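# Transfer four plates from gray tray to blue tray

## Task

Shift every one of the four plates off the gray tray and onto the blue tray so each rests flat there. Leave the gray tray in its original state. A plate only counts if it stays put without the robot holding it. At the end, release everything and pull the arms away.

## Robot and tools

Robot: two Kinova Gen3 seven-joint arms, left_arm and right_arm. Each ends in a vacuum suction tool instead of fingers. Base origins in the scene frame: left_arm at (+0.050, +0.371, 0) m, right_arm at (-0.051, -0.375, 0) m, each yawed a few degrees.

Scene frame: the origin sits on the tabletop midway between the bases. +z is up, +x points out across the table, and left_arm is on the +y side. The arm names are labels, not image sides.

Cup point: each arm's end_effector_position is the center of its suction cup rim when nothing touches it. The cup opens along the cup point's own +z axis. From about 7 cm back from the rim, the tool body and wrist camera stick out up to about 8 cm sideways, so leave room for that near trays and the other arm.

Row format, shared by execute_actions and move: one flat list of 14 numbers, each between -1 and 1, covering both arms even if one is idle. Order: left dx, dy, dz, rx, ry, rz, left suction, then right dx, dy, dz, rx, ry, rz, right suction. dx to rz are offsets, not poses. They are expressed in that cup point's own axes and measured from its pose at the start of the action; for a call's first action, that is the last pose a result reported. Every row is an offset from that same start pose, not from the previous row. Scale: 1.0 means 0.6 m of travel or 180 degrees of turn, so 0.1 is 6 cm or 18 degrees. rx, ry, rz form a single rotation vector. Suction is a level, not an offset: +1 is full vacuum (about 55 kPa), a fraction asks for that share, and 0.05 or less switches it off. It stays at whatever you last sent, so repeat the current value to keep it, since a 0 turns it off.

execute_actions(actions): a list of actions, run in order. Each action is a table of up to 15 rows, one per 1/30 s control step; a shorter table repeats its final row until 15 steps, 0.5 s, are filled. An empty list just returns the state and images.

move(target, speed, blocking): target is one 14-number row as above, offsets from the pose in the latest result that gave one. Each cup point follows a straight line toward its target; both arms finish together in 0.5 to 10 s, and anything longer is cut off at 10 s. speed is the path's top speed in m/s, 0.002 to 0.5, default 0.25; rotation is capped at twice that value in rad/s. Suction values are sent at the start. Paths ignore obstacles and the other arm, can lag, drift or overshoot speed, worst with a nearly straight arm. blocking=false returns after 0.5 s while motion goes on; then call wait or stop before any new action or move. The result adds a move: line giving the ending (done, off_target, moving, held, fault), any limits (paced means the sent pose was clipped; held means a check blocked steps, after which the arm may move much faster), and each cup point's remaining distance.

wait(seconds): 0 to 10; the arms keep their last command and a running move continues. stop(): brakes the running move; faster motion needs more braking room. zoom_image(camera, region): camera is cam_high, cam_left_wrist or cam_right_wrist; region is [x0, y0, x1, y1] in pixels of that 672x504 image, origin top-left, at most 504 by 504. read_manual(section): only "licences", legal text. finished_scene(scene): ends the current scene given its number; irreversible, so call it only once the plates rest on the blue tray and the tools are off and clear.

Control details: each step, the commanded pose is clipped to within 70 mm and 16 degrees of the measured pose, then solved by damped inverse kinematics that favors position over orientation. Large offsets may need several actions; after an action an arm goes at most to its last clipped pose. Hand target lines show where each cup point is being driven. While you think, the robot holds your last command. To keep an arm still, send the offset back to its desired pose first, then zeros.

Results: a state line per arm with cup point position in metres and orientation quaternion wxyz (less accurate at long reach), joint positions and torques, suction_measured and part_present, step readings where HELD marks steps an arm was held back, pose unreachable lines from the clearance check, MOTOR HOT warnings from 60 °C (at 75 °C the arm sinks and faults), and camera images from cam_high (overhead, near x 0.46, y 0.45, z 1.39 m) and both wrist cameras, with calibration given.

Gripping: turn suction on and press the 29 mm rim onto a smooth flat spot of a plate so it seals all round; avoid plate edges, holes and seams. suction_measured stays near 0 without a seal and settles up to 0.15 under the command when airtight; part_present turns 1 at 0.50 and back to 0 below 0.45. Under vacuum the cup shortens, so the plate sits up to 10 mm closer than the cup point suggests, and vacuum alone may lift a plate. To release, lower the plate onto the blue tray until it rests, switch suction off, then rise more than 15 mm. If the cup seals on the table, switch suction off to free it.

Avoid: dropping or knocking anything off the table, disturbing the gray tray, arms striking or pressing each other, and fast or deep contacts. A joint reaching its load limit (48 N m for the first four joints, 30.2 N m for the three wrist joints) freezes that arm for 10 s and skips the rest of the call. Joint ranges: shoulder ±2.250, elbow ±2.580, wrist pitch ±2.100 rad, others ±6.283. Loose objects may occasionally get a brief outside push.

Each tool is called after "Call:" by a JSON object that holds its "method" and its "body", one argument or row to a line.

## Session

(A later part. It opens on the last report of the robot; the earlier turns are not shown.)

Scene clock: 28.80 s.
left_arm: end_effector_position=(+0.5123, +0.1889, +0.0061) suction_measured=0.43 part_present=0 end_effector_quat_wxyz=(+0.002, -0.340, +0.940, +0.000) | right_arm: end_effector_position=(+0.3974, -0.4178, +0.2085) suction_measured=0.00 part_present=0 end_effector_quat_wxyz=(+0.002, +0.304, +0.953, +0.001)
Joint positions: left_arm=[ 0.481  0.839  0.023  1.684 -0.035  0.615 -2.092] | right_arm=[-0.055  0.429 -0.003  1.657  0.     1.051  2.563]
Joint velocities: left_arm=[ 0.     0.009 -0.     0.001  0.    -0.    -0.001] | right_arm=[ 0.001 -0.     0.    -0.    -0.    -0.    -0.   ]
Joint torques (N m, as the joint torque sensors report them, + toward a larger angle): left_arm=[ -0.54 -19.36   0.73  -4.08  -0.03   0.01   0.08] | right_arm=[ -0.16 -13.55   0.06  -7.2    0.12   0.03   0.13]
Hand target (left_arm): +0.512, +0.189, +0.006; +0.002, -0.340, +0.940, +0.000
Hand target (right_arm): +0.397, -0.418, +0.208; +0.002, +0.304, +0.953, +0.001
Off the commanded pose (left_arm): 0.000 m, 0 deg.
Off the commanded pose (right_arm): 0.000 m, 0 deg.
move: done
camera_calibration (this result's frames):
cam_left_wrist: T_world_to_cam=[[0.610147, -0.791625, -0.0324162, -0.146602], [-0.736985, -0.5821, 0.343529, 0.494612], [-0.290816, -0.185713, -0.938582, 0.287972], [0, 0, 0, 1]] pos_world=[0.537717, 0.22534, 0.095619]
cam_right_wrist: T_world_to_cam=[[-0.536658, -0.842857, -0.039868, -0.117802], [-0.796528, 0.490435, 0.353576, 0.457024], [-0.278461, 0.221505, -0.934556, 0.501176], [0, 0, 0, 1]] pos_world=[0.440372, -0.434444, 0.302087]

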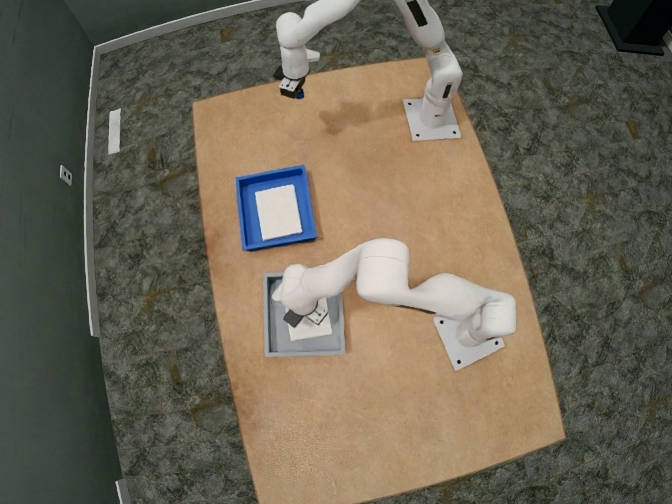

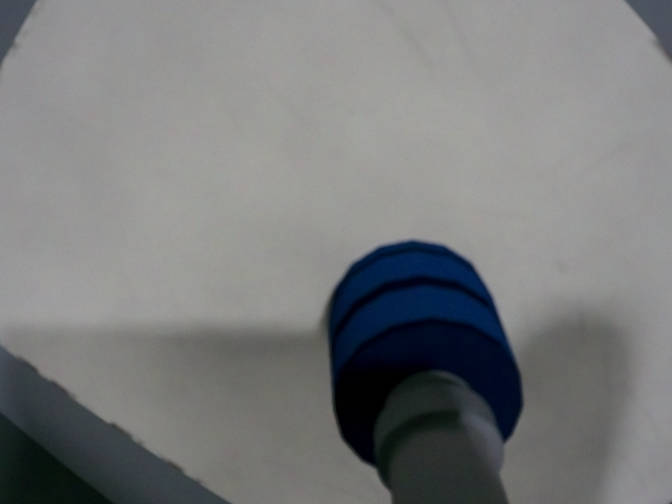

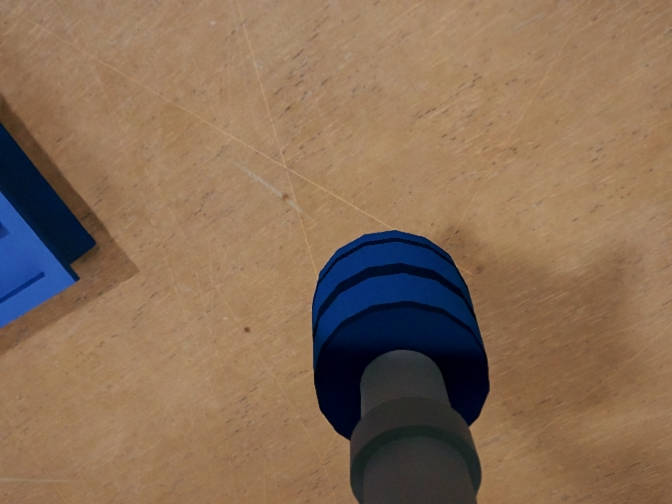

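Call:
{"method": "move", "body": {
  "target": [0,0,-0.114,0,0,0,1,0,0,0,0,0,0,0],
  "speed": 0.15
}}

Call:
{"method": "move", "body": {
  "target": [0.31,-0.433,0,0,0,0,1,0,0,0,0,0,0,0],
  "speed": 0.35
}}

Call:
{"method": "move", "body": {
  "target": [0,0,0.093,0,0,0,1,0,0,0,0,0,0,0],
  "speed": 0.1
}}

Scene clock: 29.93 s.
left_arm: end_effector_position=(+0.5121, +0.1886, +0.0742) suction_measured=1.00 part_present=1 end_effector_quat_wxyz=(+0.002, -0.340, +0.940, +0.000) | right_arm: end_effector_position=(+0.3974, -0.4178, +0.2085) suction_measured=0.00 part_present=0 end_effector_quat_wxyz=(+0.002, +0.304, +0.953, +0.001)
Joint positions: left_arm=[ 0.477  0.714  0.03   1.654 -0.032  0.771 -2.094] | right_arm=[-0.055  0.429 -0.003  1.657  0.     1.051  2.563]
Joint velocities: left_arm=[-0.    -0.006 -0.     0.     0.001 -0.     0.001] | right_arm=[-0.001  0.001  0.     0.     0.001  0.001  0.   ]
Joint torques (N m, as the joint torque sensors report them, + toward a larger angle): left_arm=[ -0.59 -18.     0.68  -4.82   0.01  -0.02   0.16] | right_arm=[ -0.31 -13.45   0.18  -7.39   0.13   0.04   0.04]
Hand target (left_arm): +0.512, +0.189, +0.075; +0.002, -0.340, +0.940, -0.000
Hand target (right_arm): +0.397, -0.418, +0.208; +0.002, +0.304, +0.953, +0.001
Off the commanded pose (left_arm): 0.000 m, 0 deg.
Off the commanded pose (right_arm): 0.000 m, 0 deg.
move: done
camera_calibration (this result's frames):
cam_left_wrist: T_world_to_cam=[[0.61014, -0.791623, -0.032601, -0.144408], [-0.736733, -0.582009, 0.344224, 0.470695], [-0.29147, -0.186006, -0.938321, 0.352172], [0, 0, 0, 1]] pos_world=[0.537533, 0.225139, 0.163718]
cam_right_wrist: T_world_to_cam=[[-0.536658, -0.842857, -0.0398682, -0.117801], [-0.796528, 0.490435, 0.353575, 0.457025], [-0.278461, 0.221505, -0.934556, 0.501175], [0, 0, 0, 1]] pos_world=[0.440372, -0.434444, 0.302087]

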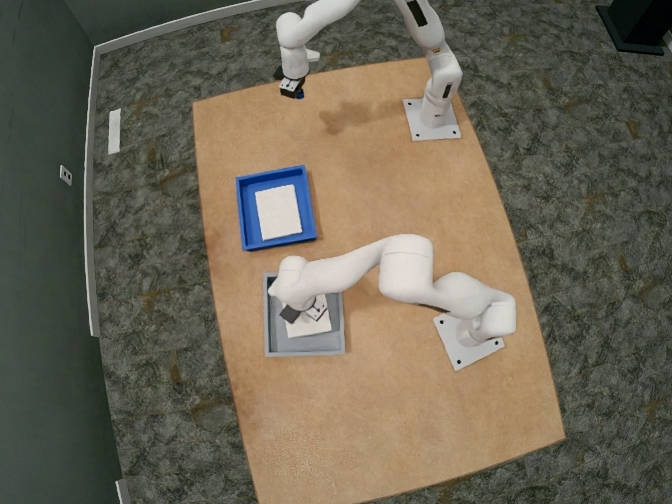

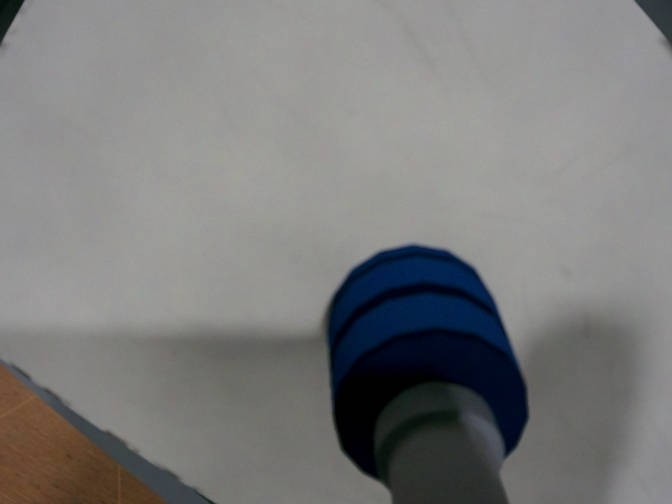

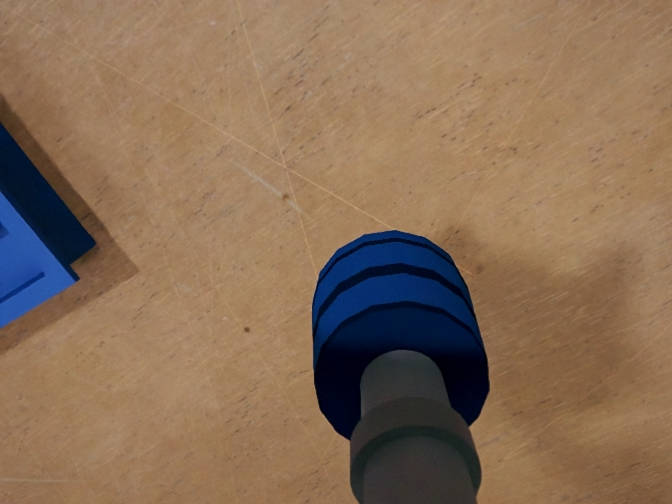

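Scene clock: 31.50 s.
left_arm: end_effector_position=(+0.5352, -0.1311, +0.0754) suction_measured=0.98 part_present=1 end_effector_quat_wxyz=(+0.001, -0.339, +0.941, -0.002) | right_arm: end_effector_position=(+0.3974, -0.4178, +0.2085) suction_measured=0.00 part_present=0 end_effector_quat_wxyz=(+0.002, +0.304, +0.953, +0.001)
Joint positions: left_arm=[ 0.924  1.181  0.05   0.601 -0.049  1.356 -1.666] | right_arm=[-0.055  0.429 -0.003  1.657  0.     1.051  2.563]
Joint velocities: left_arm=[ 0.002  0.021  0.001 -0.016 -0.002  0.006  0.   ] | right_arm=[ 0.     0.001 -0.     0.    -0.    -0.001  0.001]
Joint torques (N m, as the joint torque sensors report them, + toward a larger angle): left_arm=[ -0.08 -25.68   1.06  -7.17  -0.05  -0.1   -0.02] | right_arm=[ -0.08 -13.6    0.1   -7.26   0.09   0.07   0.01]
Hand target (left_arm): +0.535, -0.131, +0.074; +0.001, -0.339, +0.941, -0.001
Hand target (right_arm): +0.397, -0.418, +0.208; +0.002, +0.304, +0.953, +0.001
Off the commanded pose (left_arm): 0.002 m, 0 deg.
Off the commanded pose (right_arm): 0.000 m, 0 deg.
move: done
camera_calibration (this result's frames):
cam_left_wrist: T_world_to_cam=[[0.608585, -0.792929, -0.0297964, -0.411158], [-0.738015, -0.579433, 0.345819, 0.302151], [-0.291475, -0.18847, -0.937828, 0.300145], [0, 0, 0, 1]] pos_world=[0.560701, -0.0943749, 0.164744]
cam_right_wrist: T_world_to_cam=[[-0.536658, -0.842857, -0.0398686, -0.117801], [-0.796529, 0.490435, 0.353575, 0.457026], [-0.27846, 0.221505, -0.934556, 0.501175], [0, 0, 0, 1]] pos_world=[0.440373, -0.434444, 0.302087]

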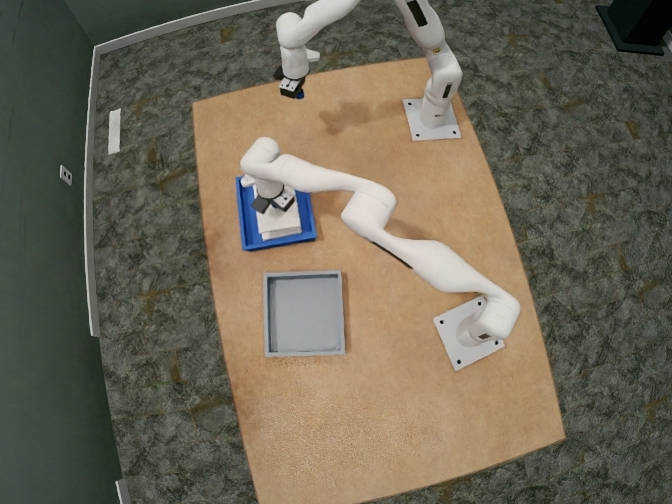

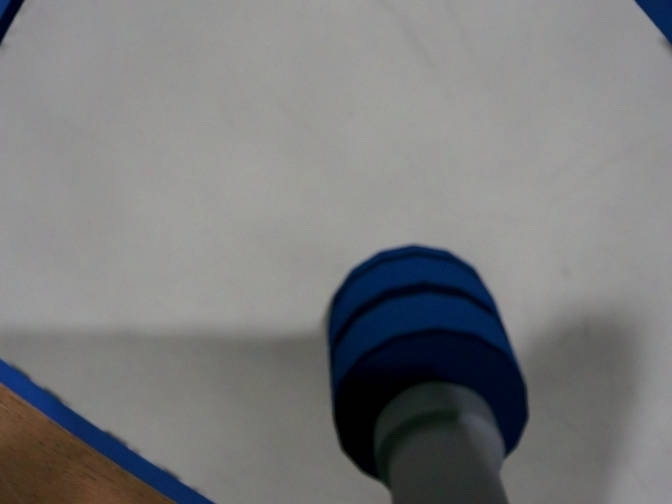

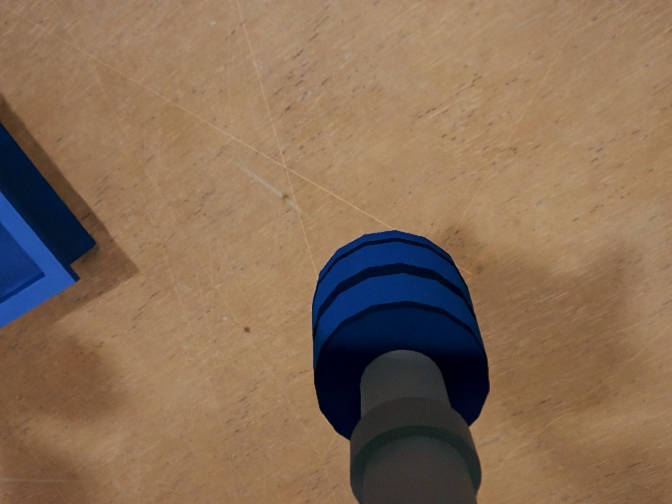

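Scene clock: 32.30 s.
left_arm: end_effector_position=(+0.5358, -0.1315, +0.0207) suction_measured=0.96 part_present=1 end_effector_quat_wxyz=(+0.002, -0.339, +0.941, -0.002) | right_arm: end_effector_position=(+0.3974, -0.4178, +0.2085) suction_measured=0.00 part_present=0 end_effector_quat_wxyz=(+0.002, +0.304, +0.953, +0.001)
Joint positions: left_arm=[ 0.924  1.239  0.047  0.648 -0.048  1.249 -1.665] | right_arm=[-0.055  0.429 -0.003  1.657  0.     1.051  2.563]
Joint velocities: left_arm=[ 0.     0.001 -0.    -0.002  0.001 -0.001  0.001] | right_arm=[-0.001  0.001 -0.001 -0.     0.001 -0.    -0.   ]
Joint torques (N m, as the joint torque sensors report them, + toward a larger angle): left_arm=[ -0.35 -24.66   0.99  -6.58  -0.08   0.04  -0.03] | right_arm=[ -0.32 -13.52  -0.04  -7.24   0.11   0.     0.07]
Hand target (left_arm): +0.535, -0.131, +0.020; +0.001, -0.339, +0.941, -0.002
Hand target (right_arm): +0.397, -0.418, +0.208; +0.002, +0.304, +0.953, +0.001
Off the commanded pose (left_arm): 0.001 m, 0 deg.
Off the commanded pose (right_arm): 0.000 m, 0 deg.
move: done
camera_calibration (this result's frames):
cam_left_wrist: T_world_to_cam=[[0.608677, -0.792927, -0.0279117, -0.413514], [-0.738483, -0.579045, 0.345469, 0.321539], [-0.290094, -0.189667, -0.938015, 0.248076], [0, 0, 0, 1]] pos_world=[0.561113, -0.0946492, 0.110076]
cam_right_wrist: T_world_to_cam=[[-0.536658, -0.842857, -0.0398688, -0.1178], [-0.796529, 0.490436, 0.353574, 0.457027], [-0.27846, 0.221505, -0.934556, 0.501175], [0, 0, 0, 1]] pos_world=[0.440374, -0.434444, 0.302086]

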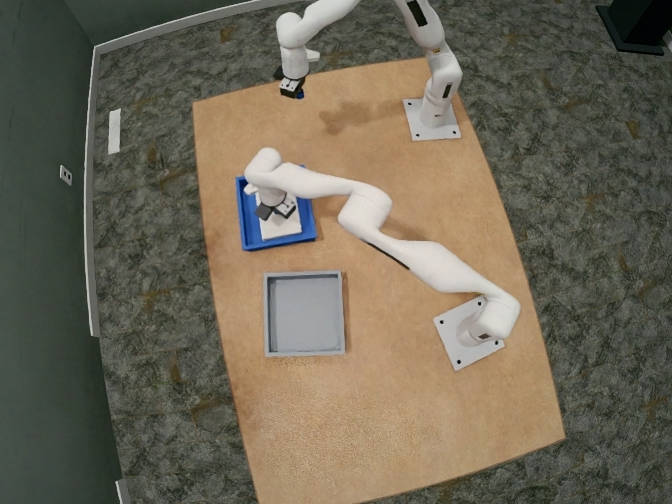

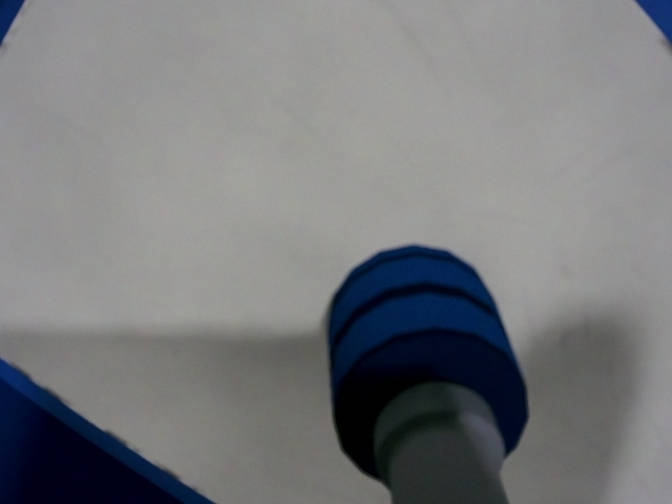

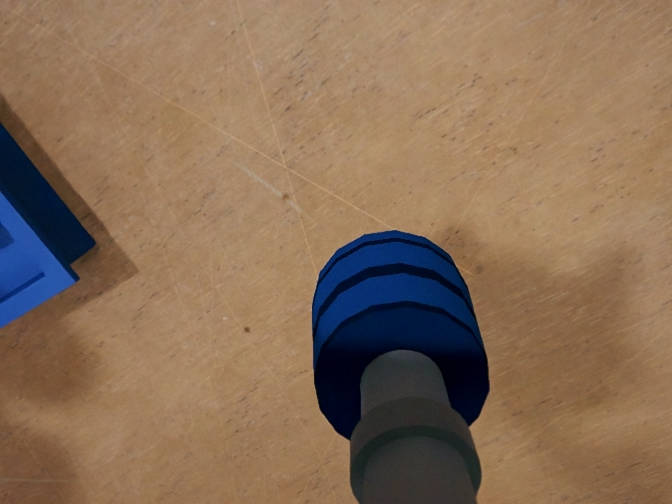

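Call:
{"method": "move", "body": {
  "target": [0,0,-0.07,0,0,0,0,0,0,0,0,0,0,0],
  "speed": 0.1
}}

Call:
{"method": "move", "body": {
  "target": [0.15,0.45,-0.25,0,0,0,0,0,0,0,0,0,0,0],
  "speed": 0.4
}}

Scene clock: 33.87 s.
left_arm: end_effector_position=(+0.5356, -0.1314, +0.0626) suction_measured=0.01 part_present=0 end_effector_quat_wxyz=(+0.002, -0.339, +0.941, -0.002) | right_arm: end_effector_position=(+0.3974, -0.4178, +0.2085) suction_measured=0.00 part_present=0 end_effector_quat_wxyz=(+0.002, +0.304, +0.953, +0.001)
Joint positions: left_arm=[ 0.924  1.193  0.049  0.616 -0.048  1.327 -1.666] | right_arm=[-0.055  0.429 -0.003  1.657  0.     1.051  2.563]
Joint velocities: left_arm=[ 0.    -0.001 -0.     0.001  0.001 -0.     0.001] | right_arm=[ 0.002  0.    -0.002  0.    -0.002  0.001  0.   ]
Joint torques (N m, as the joint torque sensors report them, + toward a larger angle): left_arm=[ -0.52 -24.82   0.98  -6.77  -0.04   0.07   0.07] | right_arm=[ -0.01 -13.53   0.14  -7.4    0.1   -0.06   0.15]
Hand target (left_arm): +0.536, -0.131, +0.063; +0.002, -0.339, +0.941, -0.002
Hand target (right_arm): +0.397, -0.418, +0.208; +0.002, +0.304, +0.953, +0.001
Off the commanded pose (left_arm): 0.000 m, 0 deg.
Off the commanded pose (right_arm): 0.000 m, 0 deg.
move: done
camera_calibration (this result's frames):
cam_left_wrist: T_world_to_cam=[[0.608654, -0.792942, -0.0279927, -0.412179], [-0.738451, -0.579027, 0.345569, 0.306945], [-0.290225, -0.189661, -0.937976, 0.287437], [0, 0, 0, 1]] pos_world=[0.560959, -0.094589, 0.152]
cam_right_wrist: T_world_to_cam=[[-0.536658, -0.842857, -0.039869, -0.1178], [-0.796529, 0.490436, 0.353574, 0.457028], [-0.278459, 0.221505, -0.934557, 0.501174], [0, 0, 0, 1]] pos_world=[0.440374, -0.434444, 0.302086]

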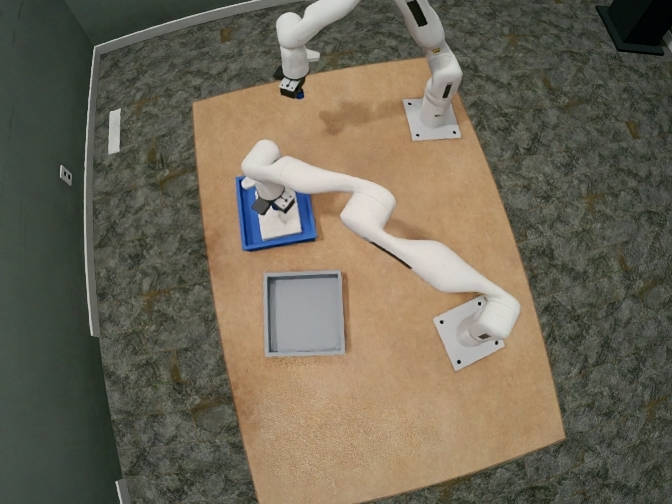

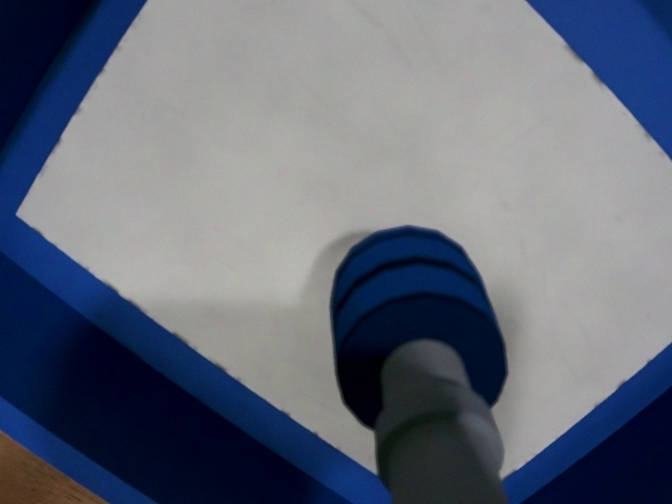

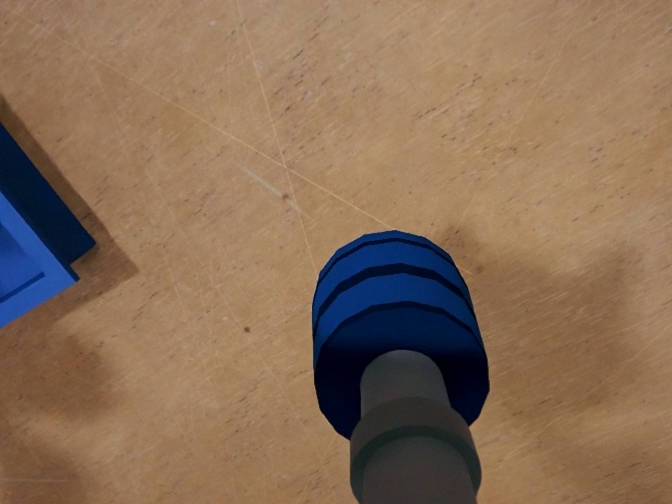

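Scene clock: 35.40 s.
left_arm: end_effector_position=(+0.2933, +0.0186, +0.2115) suction_measured=0.01 part_present=0 end_effector_quat_wxyz=(+0.001, -0.340, +0.940, -0.003) | right_arm: end_effector_position=(+0.3974, -0.4178, +0.2085) suction_measured=0.00 part_present=0 end_effector_quat_wxyz=(+0.002, +0.304, +0.953, +0.001)
Joint positions: left_arm=[ 1.033  0.379  0.061  1.729 -0.026  1.029 -1.514] | right_arm=[-0.055  0.429 -0.003  1.657  0.     1.051  2.563]
Joint velocities: left_arm=[ 0.    -0.006  0.     0.001  0.001  0.    -0.001] | right_arm=[ 0.001 -0.001 -0.     0.     0.     0.001  0.   ]
Joint torques (N m, as the joint torque sensors report them, + toward a larger angle): left_arm=[ -0.49 -13.95   0.67  -5.85  -0.02   0.02  -0.02] | right_arm=[ -0.17 -13.74   0.06  -7.44   0.1    0.12   0.04]
Hand target (left_arm): +0.293, +0.019, +0.212; +0.001, -0.340, +0.940, -0.003
Hand target (right_arm): +0.397, -0.418, +0.208; +0.002, +0.304, +0.953, +0.001
Off the commanded pose (left_arm): 0.001 m, 0 deg.
Off the commanded pose (right_arm): 0.000 m, 0 deg.
move: done; limits=paced
camera_calibration (this result's frames):
cam_left_wrist: T_world_to_cam=[[0.610435, -0.791559, -0.0283492, -0.142007], [-0.736422, -0.580366, 0.347646, 0.162463], [-0.291635, -0.191338, -0.937197, 0.385526], [0, 0, 0, 1]] pos_world=[0.31876, 0.0556465, 0.300808]
cam_right_wrist: T_world_to_cam=[[-0.536658, -0.842857, -0.0398692, -0.1178], [-0.796529, 0.490436, 0.353573, 0.457029], [-0.278458, 0.221505, -0.934557, 0.501174], [0, 0, 0, 1]] pos_world=[0.440375, -0.434444, 0.302086]

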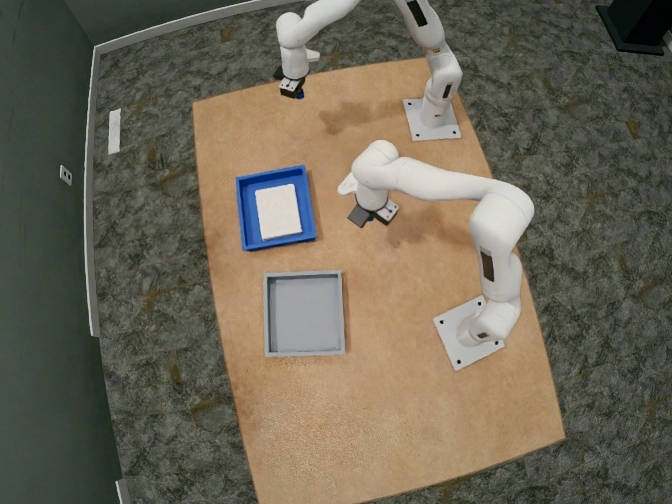

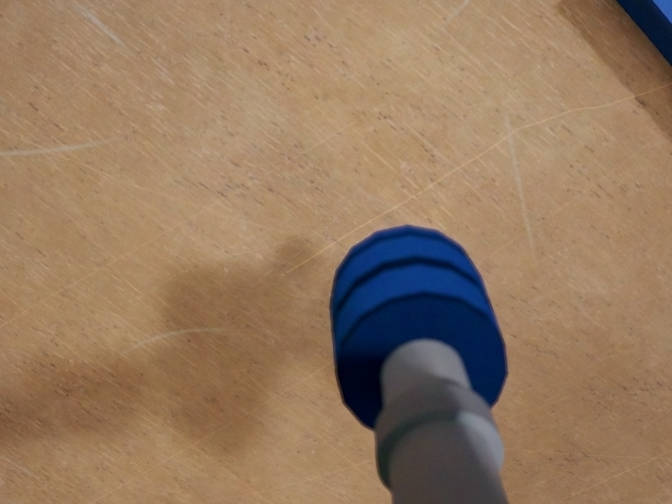

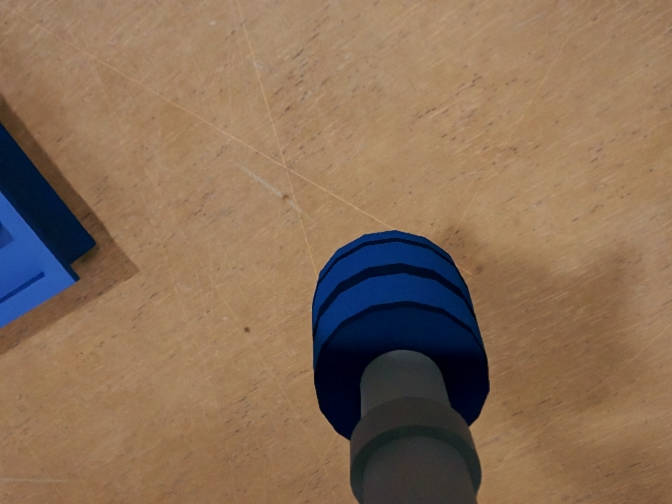

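Call:
{"method": "finished_scene", "body": {
  "scene": 1
}}

The scene is finished: the task was done.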